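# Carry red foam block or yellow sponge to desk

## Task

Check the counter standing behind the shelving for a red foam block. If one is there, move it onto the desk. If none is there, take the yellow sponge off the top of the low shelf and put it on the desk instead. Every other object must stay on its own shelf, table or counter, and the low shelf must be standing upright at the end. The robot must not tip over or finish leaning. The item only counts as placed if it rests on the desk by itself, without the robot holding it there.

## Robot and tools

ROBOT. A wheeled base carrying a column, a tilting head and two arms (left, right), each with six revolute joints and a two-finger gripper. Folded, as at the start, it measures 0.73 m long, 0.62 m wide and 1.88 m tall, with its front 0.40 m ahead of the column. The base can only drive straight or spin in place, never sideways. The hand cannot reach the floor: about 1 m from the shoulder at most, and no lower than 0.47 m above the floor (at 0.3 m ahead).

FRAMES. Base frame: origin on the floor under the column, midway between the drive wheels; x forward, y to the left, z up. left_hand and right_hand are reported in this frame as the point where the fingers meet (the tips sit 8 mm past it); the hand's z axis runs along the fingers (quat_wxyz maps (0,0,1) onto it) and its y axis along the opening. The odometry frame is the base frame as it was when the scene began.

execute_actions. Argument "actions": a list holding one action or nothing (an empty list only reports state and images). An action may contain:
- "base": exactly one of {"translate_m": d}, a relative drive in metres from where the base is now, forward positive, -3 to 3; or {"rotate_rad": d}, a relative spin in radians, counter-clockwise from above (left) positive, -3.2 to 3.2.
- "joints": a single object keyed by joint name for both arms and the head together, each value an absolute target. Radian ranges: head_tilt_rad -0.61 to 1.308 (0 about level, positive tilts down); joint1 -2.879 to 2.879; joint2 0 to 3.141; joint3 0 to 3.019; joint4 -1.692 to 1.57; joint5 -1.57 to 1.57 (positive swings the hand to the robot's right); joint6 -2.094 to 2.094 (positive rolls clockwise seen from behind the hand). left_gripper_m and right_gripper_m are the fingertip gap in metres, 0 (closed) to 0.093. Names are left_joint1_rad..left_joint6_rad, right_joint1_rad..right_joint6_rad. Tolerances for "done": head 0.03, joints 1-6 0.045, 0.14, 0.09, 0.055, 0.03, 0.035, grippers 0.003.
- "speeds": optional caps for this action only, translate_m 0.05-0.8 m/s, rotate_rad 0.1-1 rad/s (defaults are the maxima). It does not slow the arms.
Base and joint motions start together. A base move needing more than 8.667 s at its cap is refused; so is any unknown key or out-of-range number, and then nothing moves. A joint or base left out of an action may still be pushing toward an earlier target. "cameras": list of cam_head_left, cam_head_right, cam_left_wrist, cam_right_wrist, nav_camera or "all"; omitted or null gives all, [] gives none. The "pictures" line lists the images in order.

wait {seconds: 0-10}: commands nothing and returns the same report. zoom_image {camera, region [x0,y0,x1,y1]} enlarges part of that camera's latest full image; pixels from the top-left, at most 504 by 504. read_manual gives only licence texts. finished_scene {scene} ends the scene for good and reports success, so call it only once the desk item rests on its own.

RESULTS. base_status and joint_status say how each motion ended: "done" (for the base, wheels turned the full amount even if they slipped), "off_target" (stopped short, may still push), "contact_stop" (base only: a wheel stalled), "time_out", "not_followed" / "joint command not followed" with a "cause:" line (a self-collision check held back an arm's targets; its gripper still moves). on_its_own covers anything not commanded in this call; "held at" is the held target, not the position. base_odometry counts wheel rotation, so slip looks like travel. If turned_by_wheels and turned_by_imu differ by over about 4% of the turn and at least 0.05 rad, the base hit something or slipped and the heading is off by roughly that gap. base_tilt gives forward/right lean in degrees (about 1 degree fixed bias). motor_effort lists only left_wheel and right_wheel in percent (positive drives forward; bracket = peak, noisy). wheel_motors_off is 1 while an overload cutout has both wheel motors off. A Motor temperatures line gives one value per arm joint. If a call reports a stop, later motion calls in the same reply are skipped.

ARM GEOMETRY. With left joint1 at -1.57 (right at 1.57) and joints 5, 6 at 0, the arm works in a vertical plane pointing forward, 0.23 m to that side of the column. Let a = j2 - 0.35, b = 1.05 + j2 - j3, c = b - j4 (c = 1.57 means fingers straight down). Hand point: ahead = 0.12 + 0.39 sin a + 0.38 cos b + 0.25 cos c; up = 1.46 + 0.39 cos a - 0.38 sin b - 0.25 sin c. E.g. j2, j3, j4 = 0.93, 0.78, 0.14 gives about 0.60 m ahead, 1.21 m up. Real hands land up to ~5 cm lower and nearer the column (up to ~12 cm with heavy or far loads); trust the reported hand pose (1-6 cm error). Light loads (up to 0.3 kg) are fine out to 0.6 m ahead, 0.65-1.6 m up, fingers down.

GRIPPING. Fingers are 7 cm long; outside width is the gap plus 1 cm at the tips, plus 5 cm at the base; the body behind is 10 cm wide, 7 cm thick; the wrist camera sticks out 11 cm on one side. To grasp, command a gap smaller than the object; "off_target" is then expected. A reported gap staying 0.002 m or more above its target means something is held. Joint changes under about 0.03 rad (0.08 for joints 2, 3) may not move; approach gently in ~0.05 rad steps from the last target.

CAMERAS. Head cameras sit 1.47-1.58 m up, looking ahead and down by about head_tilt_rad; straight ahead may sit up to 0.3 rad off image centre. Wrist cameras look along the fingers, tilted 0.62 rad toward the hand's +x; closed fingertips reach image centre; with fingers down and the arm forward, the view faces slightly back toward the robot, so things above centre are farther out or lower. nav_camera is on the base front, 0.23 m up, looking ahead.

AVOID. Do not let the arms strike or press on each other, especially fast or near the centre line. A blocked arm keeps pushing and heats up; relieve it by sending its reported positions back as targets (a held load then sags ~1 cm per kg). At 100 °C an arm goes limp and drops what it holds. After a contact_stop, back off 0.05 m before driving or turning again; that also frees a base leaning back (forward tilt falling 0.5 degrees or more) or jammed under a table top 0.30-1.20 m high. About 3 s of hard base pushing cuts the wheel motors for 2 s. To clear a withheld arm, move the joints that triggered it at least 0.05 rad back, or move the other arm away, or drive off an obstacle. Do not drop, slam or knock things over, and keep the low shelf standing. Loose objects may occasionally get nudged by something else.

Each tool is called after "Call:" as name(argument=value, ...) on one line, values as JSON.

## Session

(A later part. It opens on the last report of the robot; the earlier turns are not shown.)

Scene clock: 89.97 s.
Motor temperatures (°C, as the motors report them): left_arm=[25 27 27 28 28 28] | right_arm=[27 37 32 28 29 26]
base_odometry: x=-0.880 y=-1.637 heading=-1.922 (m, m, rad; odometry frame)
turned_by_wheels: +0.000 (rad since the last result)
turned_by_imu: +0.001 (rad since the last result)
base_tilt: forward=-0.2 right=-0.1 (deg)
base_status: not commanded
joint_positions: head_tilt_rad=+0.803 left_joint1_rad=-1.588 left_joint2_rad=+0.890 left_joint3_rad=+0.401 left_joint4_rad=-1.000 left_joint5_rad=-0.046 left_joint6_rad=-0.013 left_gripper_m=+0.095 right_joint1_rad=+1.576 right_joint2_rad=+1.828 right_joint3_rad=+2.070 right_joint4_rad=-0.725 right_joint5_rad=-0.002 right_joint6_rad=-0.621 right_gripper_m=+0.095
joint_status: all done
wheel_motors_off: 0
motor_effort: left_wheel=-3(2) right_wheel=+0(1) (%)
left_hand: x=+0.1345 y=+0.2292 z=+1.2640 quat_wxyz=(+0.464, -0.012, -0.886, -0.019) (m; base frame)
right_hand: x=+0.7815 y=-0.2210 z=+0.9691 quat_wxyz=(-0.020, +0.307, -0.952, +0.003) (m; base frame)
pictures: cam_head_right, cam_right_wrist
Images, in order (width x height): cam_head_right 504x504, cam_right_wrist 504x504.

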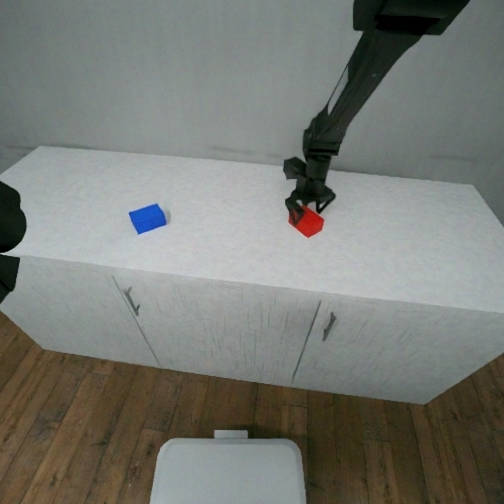

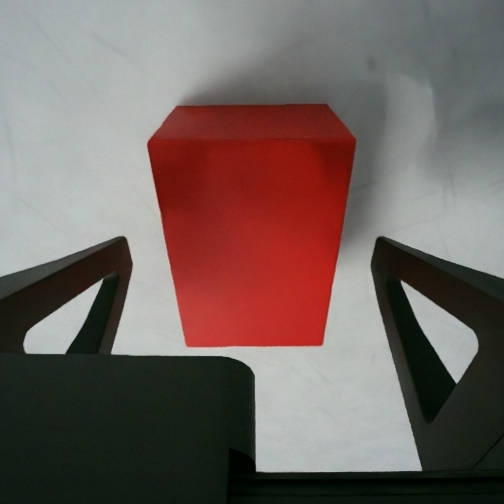

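Call:
execute_actions(actions=[{"joints": {"right_joint2_rad": 1.885}}], cameras=["cam_head_right", "cam_right_wrist"])

Scene clock: 92.47 s.
Motor temperatures (°C, as the motors report them): left_arm=[25 27 27 28 28 28] | right_arm=[27 37 32 28 29 26]
base_odometry: x=-0.880 y=-1.637 heading=-1.922 (m, m, rad; odometry frame)
turned_by_wheels: +0.000 (rad since the last result)
turned_by_imu: +0.001 (rad since the last result)
base_tilt: forward=-0.2 right=-0.1 (deg)
base_status: not commanded
joint_positions: head_tilt_rad=+0.803 left_joint1_rad=-1.588 left_joint2_rad=+0.890 left_joint3_rad=+0.401 left_joint4_rad=-1.000 left_joint5_rad=-0.046 left_joint6_rad=-0.013 left_gripper_m=+0.095 right_joint1_rad=+1.576 right_joint2_rad=+1.856 right_joint3_rad=+2.070 right_joint4_rad=-0.725 right_joint5_rad=-0.002 right_joint6_rad=-0.621 right_gripper_m=+0.095
joint_status: all done
wheel_motors_off: 0
motor_effort: left_wheel=-2(3) right_wheel=+0(0) (%)
left_hand: x=+0.1345 y=+0.2292 z=+1.2640 quat_wxyz=(+0.464, -0.012, -0.886, -0.019) (m; base frame)
right_hand: x=+0.7675 y=-0.2209 z=+0.9507 quat_wxyz=(-0.007, +0.307, -0.952, -0.001) (m; base frame)
pictures: cam_head_right, cam_right_wrist
Images, in order (width x height): cam_head_right 504x504, cam_right_wrist 504x504.

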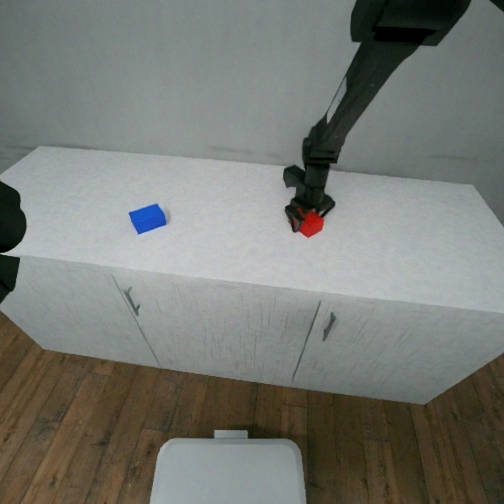

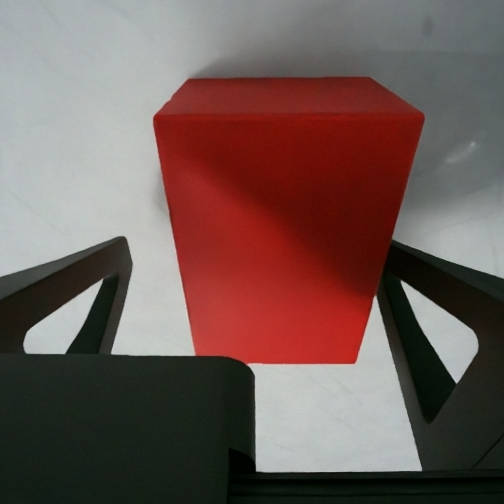

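The fingers straddle the block at mid-height, so I'll close the gripper.

Call:
execute_actions(actions=[{"joints": {"right_gripper_m": 0.04}}], cameras=["cam_right_wrist"])

Scene clock: 93.73 s.
Motor temperatures (°C, as the motors report them): left_arm=[25 27 27 28 28 28] | right_arm=[27 37 32 28 29 26]
base_odometry: x=-0.880 y=-1.637 heading=-1.922 (m, m, rad; odometry frame)
turned_by_wheels: +0.000 (rad since the last result)
turned_by_imu: +0.001 (rad since the last result)
base_tilt: forward=-0.2 right=-0.1 (deg)
base_status: not commanded
joint_positions: head_tilt_rad=+0.803 left_joint1_rad=-1.588 left_joint2_rad=+0.890 left_joint3_rad=+0.401 left_joint4_rad=-1.000 left_joint5_rad=-0.046 left_joint6_rad=-0.013 left_gripper_m=+0.095 right_joint1_rad=+1.576 right_joint2_rad=+1.856 right_joint3_rad=+2.070 right_joint4_rad=-0.725 right_joint5_rad=-0.001 right_joint6_rad=-0.621 right_gripper_m=+0.059
joint_status: right_gripper_m off_target (ended at +0.059, target +0.040)
wheel_motors_off: 0
motor_effort: left_wheel=-2(2) right_wheel=-1(1) (%)
left_hand: x=+0.1345 y=+0.2292 z=+1.2640 quat_wxyz=(+0.464, -0.012, -0.886, -0.019) (m; base frame)
right_hand: x=+0.7675 y=-0.2211 z=+0.9507 quat_wxyz=(-0.007, +0.307, -0.952, -0.001) (m; base frame)
pictures: cam_right_wrist
Images, in order (width x height): cam_right_wrist 504x504.

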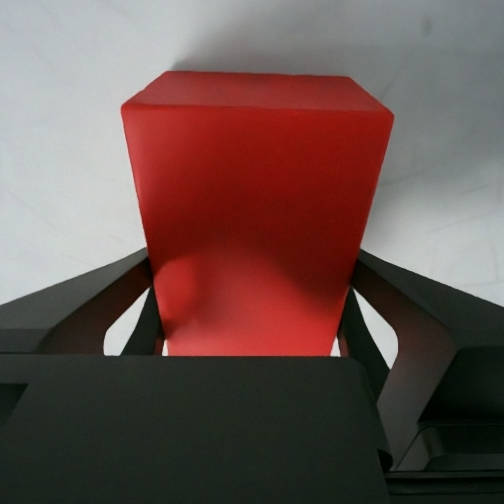

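Call:
execute_actions(actions=[{"base": {"rotate_rad": 1.49}, "joints": {"right_joint2_rad": 1.55, "head_tilt_rad": 0.75}}], cameras=["cam_head_left", "cam_right_wrist", "nav_camera"])

Scene clock: 107.60 s.
Motor temperatures (°C, as the motors report them): left_arm=[25 27 27 28 28 28] | right_arm=[27 38 33 28 29 26]
base_odometry: x=-0.880 y=-1.637 heading=-0.432 (m, m, rad; odometry frame)
turned_by_wheels: +1.489 (rad since the last result)
turned_by_imu: +1.506 (rad since the last result)
base_tilt: forward=-0.2 right=-0.1 (deg)
base_status: done
joint_positions: head_tilt_rad=+0.766 left_joint1_rad=-1.588 left_joint2_rad=+0.890 left_joint3_rad=+0.401 left_joint4_rad=-1.000 left_joint5_rad=-0.046 left_joint6_rad=-0.013 left_gripper_m=+0.095 right_joint1_rad=+1.575 right_joint2_rad=+1.525 right_joint3_rad=+2.078 right_joint4_rad=-0.720 right_joint5_rad=+0.000 right_joint6_rad=-0.623 right_gripper_m=+0.059
joint_status: all done
wheel_motors_off: 0
motor_effort: left_wheel=-4(21) right_wheel=+4(55) (%)
left_hand: x=+0.1345 y=+0.2292 z=+1.2640 quat_wxyz=(+0.464, -0.012, -0.886, -0.019) (m; base frame)
right_hand: x=+0.9017 y=-0.2231 z=+1.1915 quat_wxyz=(-0.169, +0.302, -0.937, +0.053) (m; base frame)
pictures: cam_head_left, cam_right_wrist, nav_camera
Images, in order (width x height): cam_head_left 504x504, cam_right_wrist 504x504, nav_camera 504x504.

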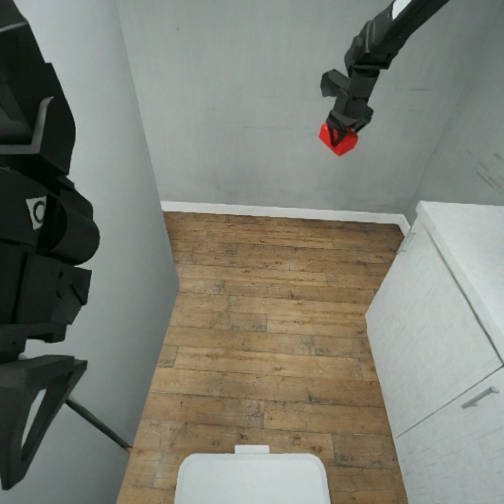

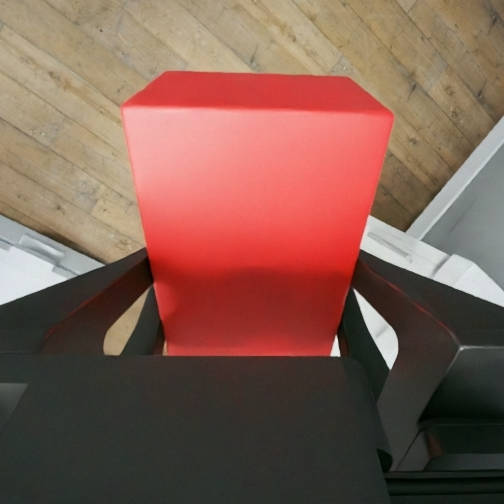

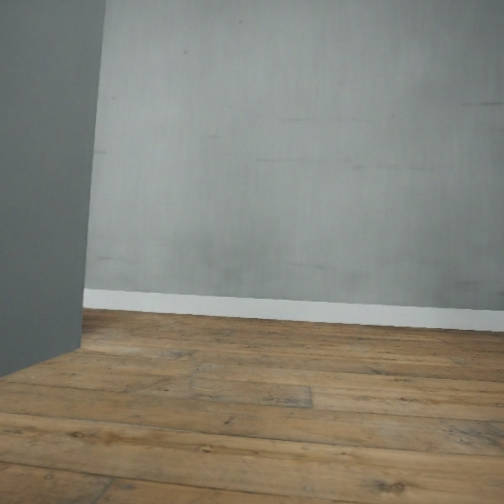

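Call:
execute_actions(actions=[{"base": {"translate_m": 1.63}, "joints": {"right_joint2_rad": 0.62, "right_joint3_rad": 0.27, "right_joint4_rad": -0.3, "head_tilt_rad": 0.95}}], cameras=["cam_head_left", "cam_head_right", "nav_camera"])

Scene clock: 117.57 s.
Motor temperatures (°C, as the motors report them): left_arm=[25 27 27 28 28 28] | right_arm=[27 37 33 28 29 26]
base_odometry: x=+0.600 y=-2.319 heading=-0.432 (m, m, rad; odometry frame)
turned_by_wheels: +0.001 (rad since the last result)
turned_by_imu: +0.004 (rad since the last result)
base_tilt: forward=-0.2 right=-0.1 (deg)
base_status: done
joint_positions: head_tilt_rad=+0.951 left_joint1_rad=-1.588 left_joint2_rad=+0.890 left_joint3_rad=+0.402 left_joint4_rad=-1.000 left_joint5_rad=-0.046 left_joint6_rad=-0.013 left_gripper_m=+0.095 right_joint1_rad=+1.575 right_joint2_rad=+0.629 right_joint3_rad=+0.270 right_joint4_rad=-0.306 right_joint5_rad=+0.000 right_joint6_rad=-0.623 right_gripper_m=+0.059
joint_status: all done
wheel_motors_off: 0
motor_effort: left_wheel=+2(48) right_wheel=-2(61) (%)
left_hand: x=+0.1349 y=+0.2292 z=+1.2639 quat_wxyz=(+0.463, -0.012, -0.886, -0.019) (m; base frame)
right_hand: x=+0.2592 y=-0.2244 z=+1.2055 quat_wxyz=(+0.067, +0.307, -0.949, -0.023) (m; base frame)
pictures: cam_head_left, cam_head_right, nav_camera
Images, in order (width x height): cam_head_left 504x504, cam_head_right 504x504, nav_camera 504x504.

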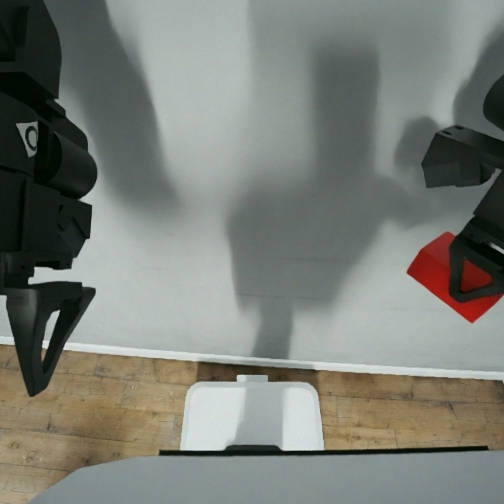

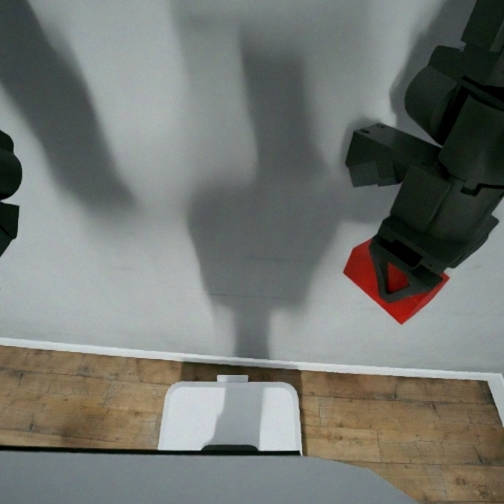

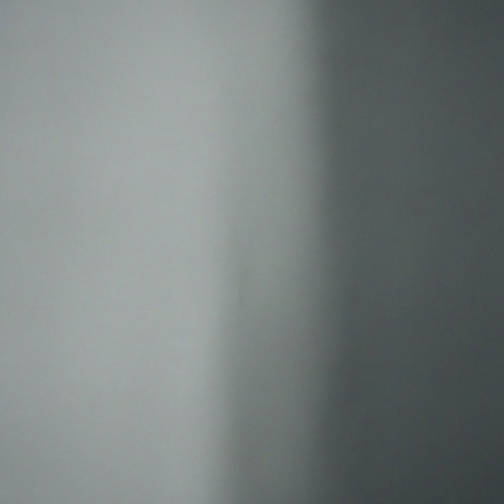

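Call:
execute_actions(actions=[{"base": {"rotate_rad": 1.49}, "joints": {"head_tilt_rad": 0.85}, "speeds": {"rotate_rad": 0.8}}], cameras=["cam_head_left", "cam_head_right", "nav_camera"])

Scene clock: 123.60 s.
Motor temperatures (°C, as the motors report them): left_arm=[25 27 27 28 28 28] | right_arm=[27 35 32 28 29 26]
base_odometry: x=+0.600 y=-2.319 heading=+1.058 (m, m, rad; odometry frame)
turned_by_wheels: +1.489 (rad since the last result)
turned_by_imu: +1.502 (rad since the last result)
base_tilt: forward=-0.3 right=-0.1 (deg)
base_status: done
joint_positions: head_tilt_rad=+0.865 left_joint1_rad=-1.588 left_joint2_rad=+0.890 left_joint3_rad=+0.402 left_joint4_rad=-1.000 left_joint5_rad=-0.046 left_joint6_rad=-0.013 left_gripper_m=+0.095 right_joint1_rad=+1.575 right_joint2_rad=+0.629 right_joint3_rad=+0.270 right_joint4_rad=-0.306 right_joint5_rad=+0.000 right_joint6_rad=-0.623 right_gripper_m=+0.059
joint_status: all done
wheel_motors_off: 0
motor_effort: left_wheel=-4(42) right_wheel=+4(48) (%)
left_hand: x=+0.1349 y=+0.2292 z=+1.2639 quat_wxyz=(+0.463, -0.012, -0.886, -0.019) (m; base frame)
right_hand: x=+0.2592 y=-0.2244 z=+1.2055 quat_wxyz=(+0.067, +0.307, -0.949, -0.023) (m; base frame)
pictures: cam_head_left, cam_head_right, nav_camera
Images, in order (width x height): cam_head_left 504x504, cam_head_right 504x504, nav_camera 504x504.

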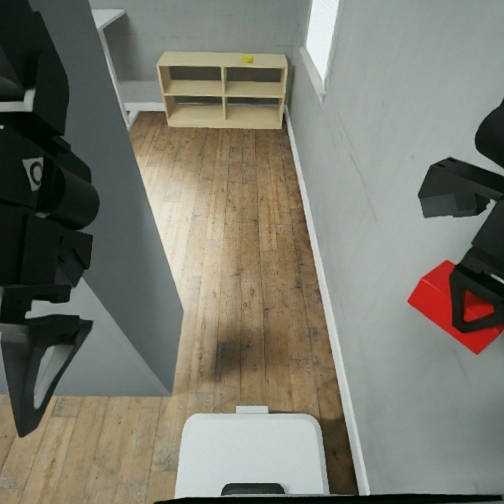

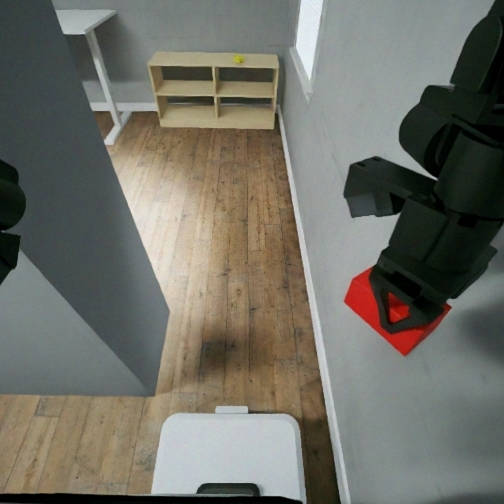

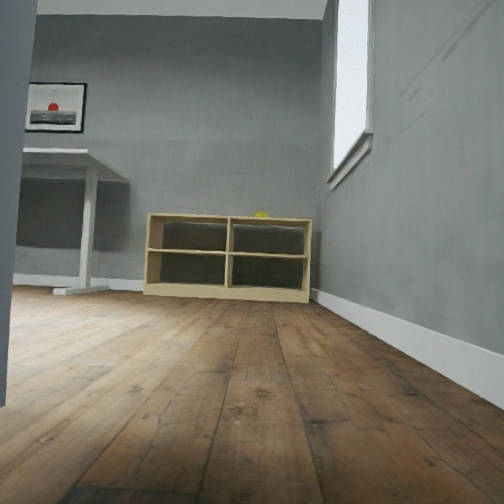

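Call:
execute_actions(actions=[{"base": {"translate_m": 1.25}, "joints": {"head_tilt_rad": 0.6}}], cameras=["cam_head_left"])

Call:
execute_actions(actions=[{"base": {"rotate_rad": 0.8}}], cameras=["cam_head_left", "cam_head_right", "nav_camera"])

Scene clock: 132.13 s.
Motor temperatures (°C, as the motors report them): left_arm=[25 27 27 28 28 28] | right_arm=[27 34 31 28 29 26]
base_odometry: x=+1.214 y=-1.230 heading=+1.058 (m, m, rad; odometry frame)
turned_by_wheels: +0.001 (rad since the last result)
turned_by_imu: +0.004 (rad since the last result)
base_tilt: forward=-0.3 right=-0.1 (deg)
base_status: done
joint_positions: head_tilt_rad=+0.617 left_joint1_rad=-1.588 left_joint2_rad=+0.890 left_joint3_rad=+0.401 left_joint4_rad=-1.000 left_joint5_rad=-0.046 left_joint6_rad=-0.013 left_gripper_m=+0.095 right_joint1_rad=+1.575 right_joint2_rad=+0.628 right_joint3_rad=+0.270 right_joint4_rad=-0.306 right_joint5_rad=+0.000 right_joint6_rad=-0.623 right_gripper_m=+0.059
joint_status: all done
wheel_motors_off: 0
motor_effort: left_wheel=+1(49) right_wheel=-1(63) (%)
left_hand: x=+0.1345 y=+0.2292 z=+1.2640 quat_wxyz=(+0.464, -0.012, -0.886, -0.019) (m; base frame)
right_hand: x=+0.2593 y=-0.2244 z=+1.2056 quat_wxyz=(+0.067, +0.307, -0.949, -0.023) (m; base frame)
pictures: cam_head_left
Images, in order (width x height): cam_head_left 504x504.

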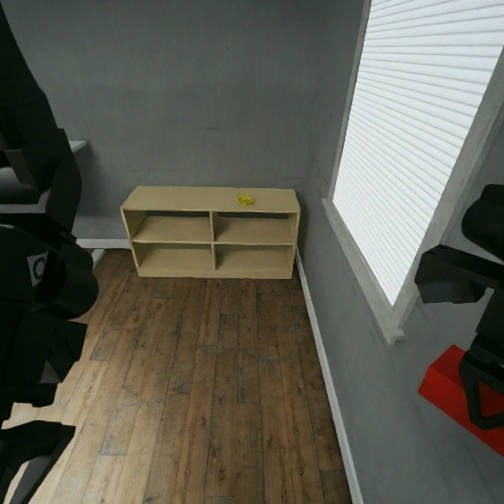

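Scene clock: 134.40 s.
Motor temperatures (°C, as the motors report them): left_arm=[25 27 27 28 28 28] | right_arm=[27 34 30 28 29 26]
base_odometry: x=+1.214 y=-1.230 heading=+1.857 (m, m, rad; odometry frame)
turned_by_wheels: +0.799 (rad since the last result)
turned_by_imu: +0.803 (rad since the last result)
base_tilt: forward=-0.2 right=-0.2 (deg)
base_status: done
joint_positions: head_tilt_rad=+0.617 left_joint1_rad=-1.588 left_joint2_rad=+0.890 left_joint3_rad=+0.401 left_joint4_rad=-1.000 left_joint5_rad=-0.046 left_joint6_rad=-0.013 left_gripper_m=+0.095 right_joint1_rad=+1.575 right_joint2_rad=+0.628 right_joint3_rad=+0.270 right_joint4_rad=-0.306 right_joint5_rad=+0.000 right_joint6_rad=-0.623 right_gripper_m=+0.059
joint_status: not commanded
wheel_motors_off: 0
motor_effort: left_wheel=-3(41) right_wheel=+4(50) (%)
left_hand: x=+0.1345 y=+0.2292 z=+1.2640 quat_wxyz=(+0.464, -0.012, -0.886, -0.019) (m; base frame)
right_hand: x=+0.2593 y=-0.2244 z=+1.2056 quat_wxyz=(+0.067, +0.307, -0.949, -0.023) (m; base frame)
pictures: cam_head_left, cam_head_right, nav_camera
Images, in order (width x height): cam_head_left 504x504, cam_head_right 504x504, nav_camera 504x504.

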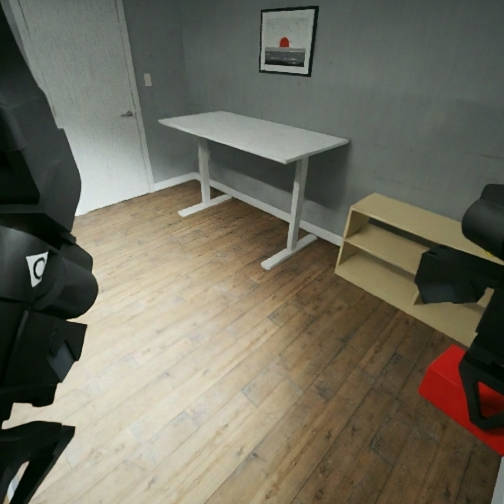

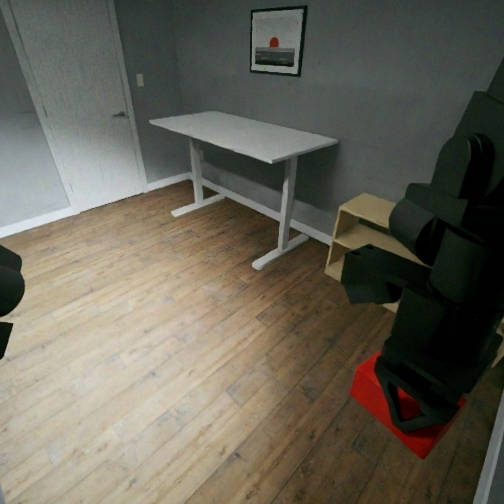

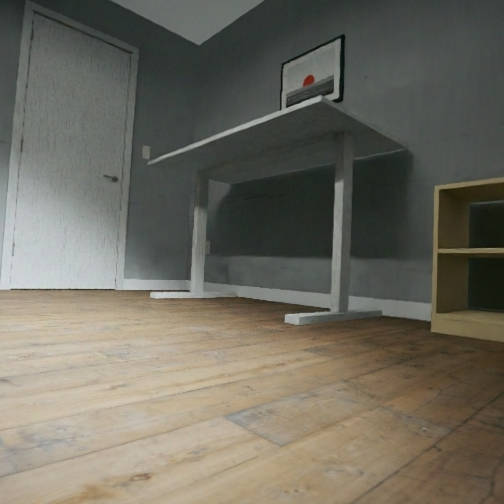

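Call:
execute_actions(actions=[{"base": {"translate_m": 1.5}, "joints": {"right_joint2_rad": 1.40, "right_joint3_rad": 1.79, "right_joint4_rad": -0.63, "head_tilt_rad": 0.75}}], cameras=["cam_head_left", "cam_head_right", "cam_right_wrist", "nav_camera"])

Scene clock: 142.80 s.
Motor temperatures (°C, as the motors report them): left_arm=[25 27 27 28 28 28] | right_arm=[27 35 31 28 29 26]
base_odometry: x=+0.789 y=+0.209 heading=+1.858 (m, m, rad; odometry frame)
turned_by_wheels: +0.001 (rad since the last result)
turned_by_imu: +0.004 (rad since the last result)
base_tilt: forward=-0.2 right=-0.1 (deg)
base_status: done
joint_positions: head_tilt_rad=+0.753 left_joint1_rad=-1.588 left_joint2_rad=+0.890 left_joint3_rad=+0.402 left_joint4_rad=-1.000 left_joint5_rad=-0.046 left_joint6_rad=-0.013 left_gripper_m=+0.095 right_joint1_rad=+1.575 right_joint2_rad=+1.403 right_joint3_rad=+1.761 right_joint4_rad=-0.629 right_joint5_rad=+0.000 right_joint6_rad=-0.623 right_gripper_m=+0.059
joint_status: all done
wheel_motors_off: 0
motor_effort: left_wheel=+1(47) right_wheel=-1(62) (%)
left_hand: x=+0.1347 y=+0.2292 z=+1.2639 quat_wxyz=(+0.463, -0.012, -0.886, -0.019) (m; base frame)
right_hand: x=+0.8153 y=-0.2232 z=+1.1643 quat_wxyz=(-0.120, +0.305, -0.944, +0.037) (m; base frame)
pictures: cam_head_left, cam_head_right, cam_right_wrist, nav_camera
Images, in order (width x height): cam_head_left 504x504, cam_head_right 504x504, cam_right_wrist 504x504, nav_camera 504x504.

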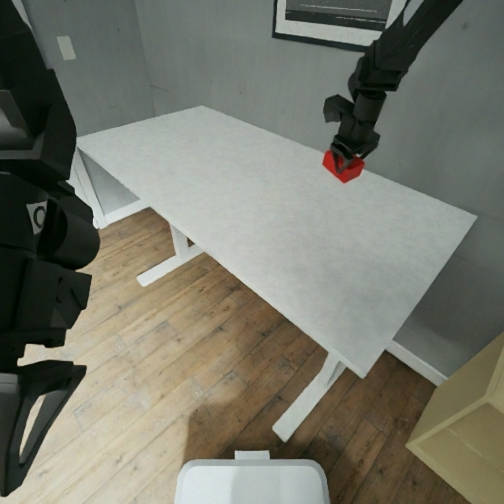

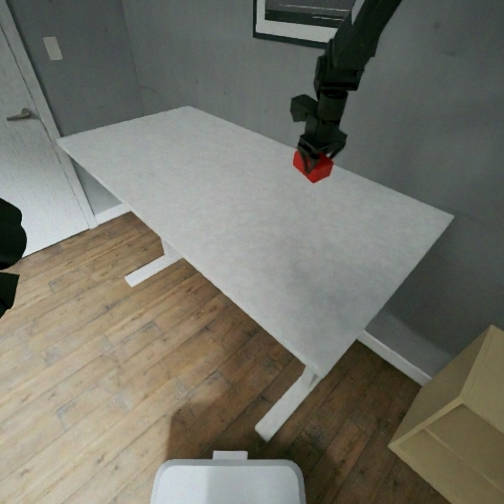

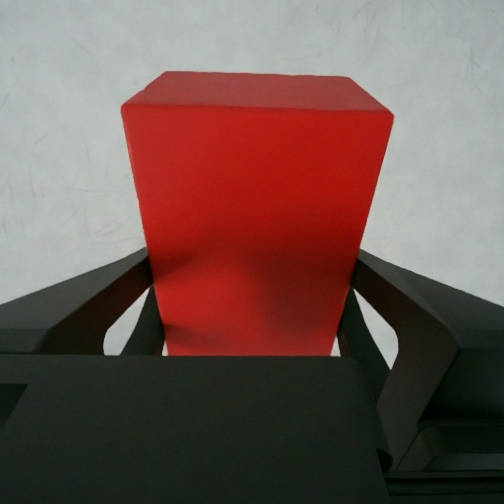

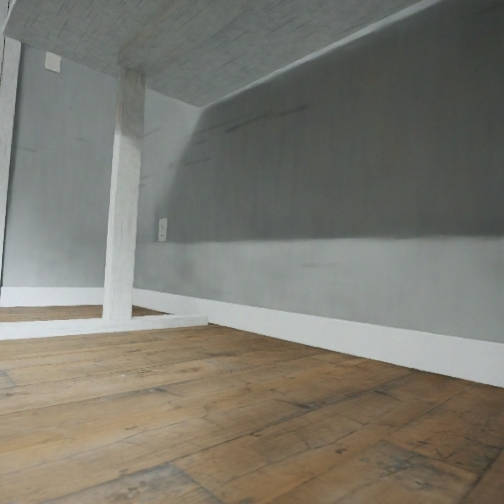

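Call:
execute_actions(actions=[{"joints": {"right_joint2_rad": 1.65, "right_joint4_rad": -0.6}}], cameras=["cam_head_left", "cam_head_right", "cam_right_wrist"])

Scene clock: 146.90 s.
Motor temperatures (°C, as the motors report them): left_arm=[25 27 27 28 28 28] | right_arm=[27 36 32 28 29 26]
base_odometry: x=+0.789 y=+0.209 heading=+1.858 (m, m, rad; odometry frame)
turned_by_wheels: +0.000 (rad since the last result)
turned_by_imu: +0.002 (rad since the last result)
base_tilt: forward=-0.3 right=-0.1 (deg)
base_status: not commanded
joint_positions: head_tilt_rad=+0.753 left_joint1_rad=-1.588 left_joint2_rad=+0.890 left_joint3_rad=+0.402 left_joint4_rad=-1.000 left_joint5_rad=-0.046 left_joint6_rad=-0.013 left_gripper_m=+0.095 right_joint1_rad=+1.575 right_joint2_rad=+1.671 right_joint3_rad=+1.776 right_joint4_rad=-0.601 right_joint5_rad=+0.002 right_joint6_rad=-0.623 right_gripper_m=+0.059
joint_status: all done
wheel_motors_off: 0
motor_effort: left_wheel=+1(1) right_wheel=-2(2) (%)
left_hand: x=+0.1347 y=+0.2292 z=+1.2639 quat_wxyz=(+0.463, -0.012, -0.886, -0.019) (m; base frame)
right_hand: x=+0.7286 y=-0.2230 z=+0.9952 quat_wxyz=(-0.014, +0.307, -0.951, +0.003) (m; base frame)
pictures: cam_head_left, cam_head_right, cam_right_wrist
Images, in order (width x height): cam_head_left 504x504, cam_head_right 504x504, cam_right_wrist 504x504.

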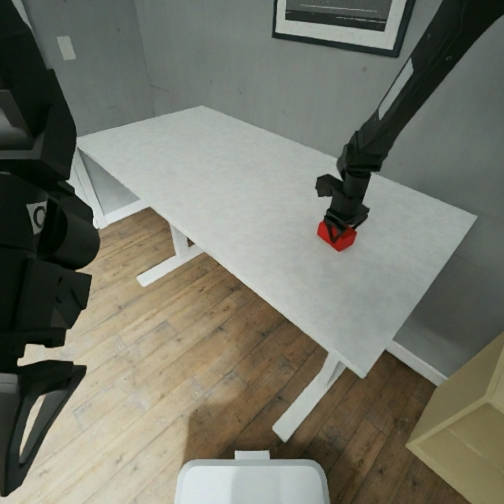

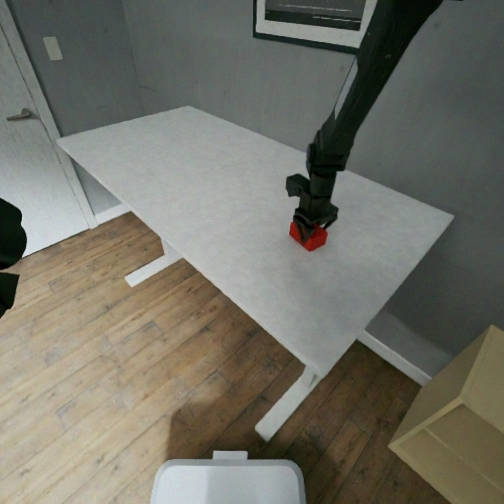

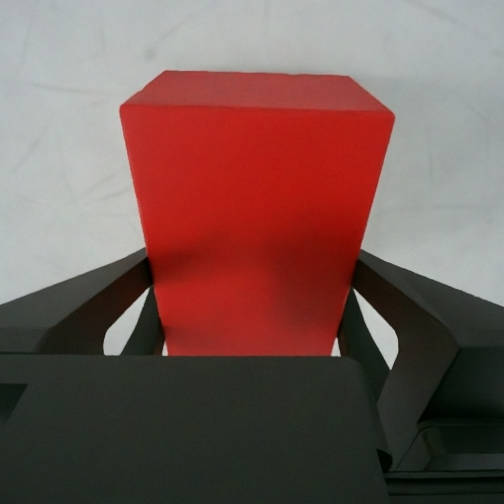

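Call:
execute_actions(actions=[{"joints": {"right_joint2_rad": 1.73}}], cameras=["cam_head_right", "cam_right_wrist"])

Scene clock: 148.53 s.
Motor temperatures (°C, as the motors report them): left_arm=[25 27 27 28 28 28] | right_arm=[27 36 32 28 29 26]
base_odometry: x=+0.789 y=+0.209 heading=+1.858 (m, m, rad; odometry frame)
turned_by_wheels: +0.000 (rad since the last result)
turned_by_imu: +0.001 (rad since the last result)
base_tilt: forward=-0.2 right=-0.1 (deg)
base_status: not commanded
joint_positions: head_tilt_rad=+0.753 left_joint1_rad=-1.588 left_joint2_rad=+0.890 left_joint3_rad=+0.402 left_joint4_rad=-1.000 left_joint5_rad=-0.046 left_joint6_rad=-0.013 left_gripper_m=+0.095 right_joint1_rad=+1.575 right_joint2_rad=+1.684 right_joint3_rad=+1.779 right_joint4_rad=-0.600 right_joint5_rad=+0.000 right_joint6_rad=-0.623 right_gripper_m=+0.059
joint_status: all done
wheel_motors_off: 0
motor_effort: left_wheel=+0(2) right_wheel=-3(3) (%)
left_hand: x=+0.1347 y=+0.2292 z=+1.2639 quat_wxyz=(+0.463, -0.012, -0.886, -0.019) (m; base frame)
right_hand: x=+0.7241 y=-0.2228 z=+0.9878 quat_wxyz=(-0.009, +0.307, -0.952, +0.001) (m; base frame)
pictures: cam_head_right, cam_right_wrist
Images, in order (width x height): cam_head_right 504x504, cam_right_wrist 504x504.

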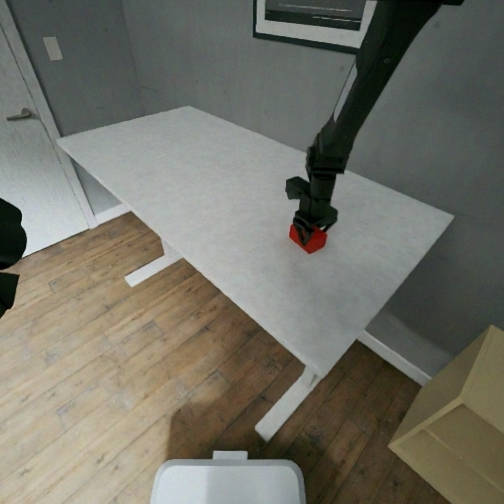

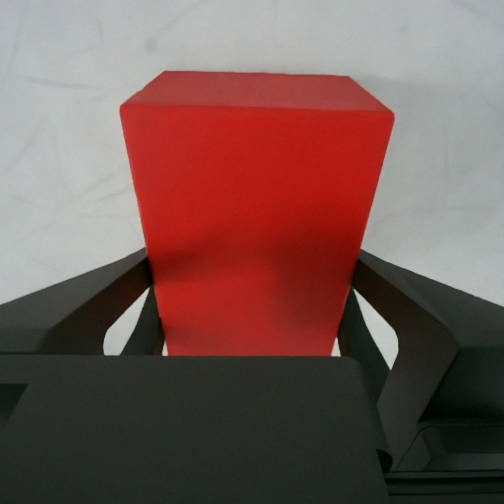

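Call:
execute_actions(actions=[{"joints": {"right_gripper_m": 0.093, "right_joint2_rad": 1.69}}], cameras=["cam_right_wrist"])

Call:
execute_actions(actions=[{"joints": {"right_joint2_rad": 1.5, "right_joint3_rad": 1.69, "right_joint4_rad": -0.7}}], cameras=["cam_head_left", "cam_right_wrist"])

Scene clock: 150.73 s.
Motor temperatures (°C, as the motors report them): left_arm=[25 27 27 28 28 28] | right_arm=[27 36 32 28 29 26]
base_odometry: x=+0.789 y=+0.209 heading=+1.858 (m, m, rad; odometry frame)
turned_by_wheels: +0.000 (rad since the last result)
turned_by_imu: +0.001 (rad since the last result)
base_tilt: forward=-0.3 right=-0.1 (deg)
base_status: not commanded
joint_positions: head_tilt_rad=+0.753 left_joint1_rad=-1.588 left_joint2_rad=+0.890 left_joint3_rad=+0.402 left_joint4_rad=-1.000 left_joint5_rad=-0.046 left_joint6_rad=-0.013 left_gripper_m=+0.095 right_joint1_rad=+1.575 right_joint2_rad=+1.684 right_joint3_rad=+1.779 right_joint4_rad=-0.600 right_joint5_rad=+0.000 right_joint6_rad=-0.623 right_gripper_m=+0.093
joint_status: all done
wheel_motors_off: 0
motor_effort: left_wheel=+1(2) right_wheel=-2(2) (%)
left_hand: x=+0.1347 y=+0.2292 z=+1.2639 quat_wxyz=(+0.463, -0.012, -0.886, -0.019) (m; base frame)
right_hand: x=+0.7241 y=-0.2228 z=+0.9878 quat_wxyz=(-0.009, +0.307, -0.952, +0.001) (m; base frame)
pictures: cam_right_wrist
Images, in order (width x height): cam_right_wrist 504x504.

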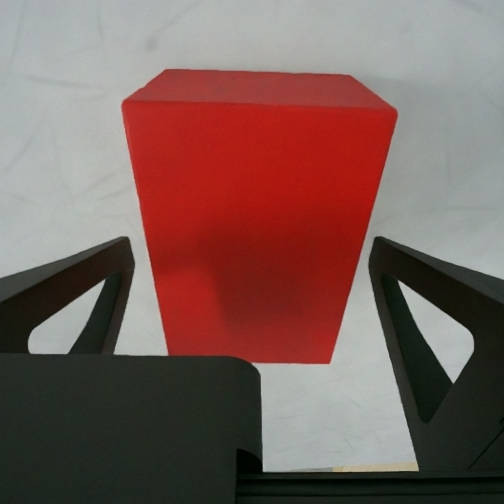

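Scene clock: 152.20 s.
Motor temperatures (°C, as the motors report them): left_arm=[25 27 27 28 28 28] | right_arm=[27 37 32 28 29 26]
base_odometry: x=+0.789 y=+0.209 heading=+1.858 (m, m, rad; odometry frame)
turned_by_wheels: +0.000 (rad since the last result)
turned_by_imu: +0.001 (rad since the last result)
base_tilt: forward=-0.2 right=-0.1 (deg)
base_status: not commanded
joint_positions: head_tilt_rad=+0.753 left_joint1_rad=-1.588 left_joint2_rad=+0.890 left_joint3_rad=+0.402 left_joint4_rad=-1.000 left_joint5_rad=-0.046 left_joint6_rad=-0.013 left_gripper_m=+0.095 right_joint1_rad=+1.575 right_joint2_rad=+1.492 right_joint3_rad=+1.675 right_joint4_rad=-0.702 right_joint5_rad=+0.000 right_joint6_rad=-0.623 right_gripper_m=+0.093
joint_status: all done
wheel_motors_off: 0
motor_effort: left_wheel=+2(1) right_wheel=-2(3) (%)
left_hand: x=+0.1347 y=+0.2292 z=+1.2639 quat_wxyz=(+0.463, -0.012, -0.886, -0.019) (m; base frame)
right_hand: x=+0.7239 y=-0.2231 z=+1.0787 quat_wxyz=(-0.003, +0.307, -0.952, -0.001) (m; base frame)
pictures: cam_head_left, cam_right_wrist
Images, in order (width x height): cam_head_left 504x504, cam_right_wrist 504x504.

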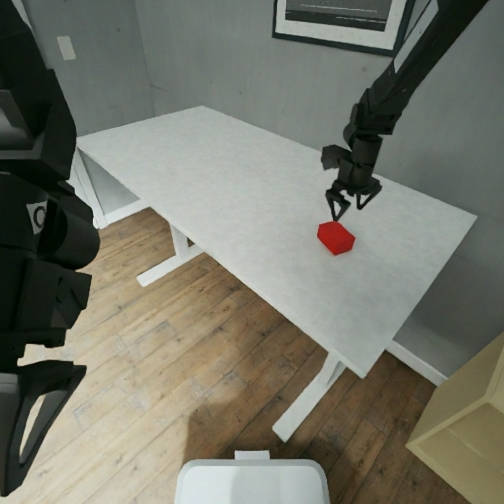

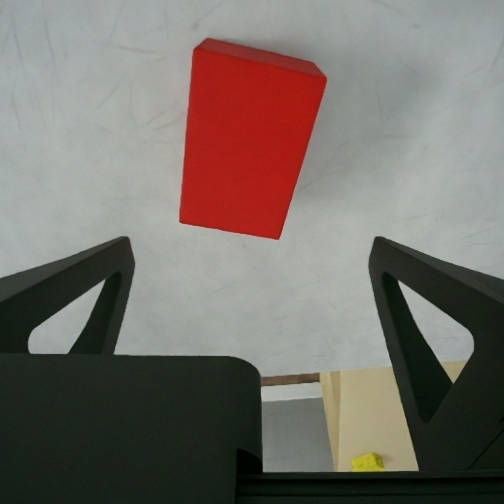

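The red block is resting on the desk and the hand is clear of it, so I'm ending scene 1.

Call:
finished_scene(scene=1)

The scene is finished: the task was done.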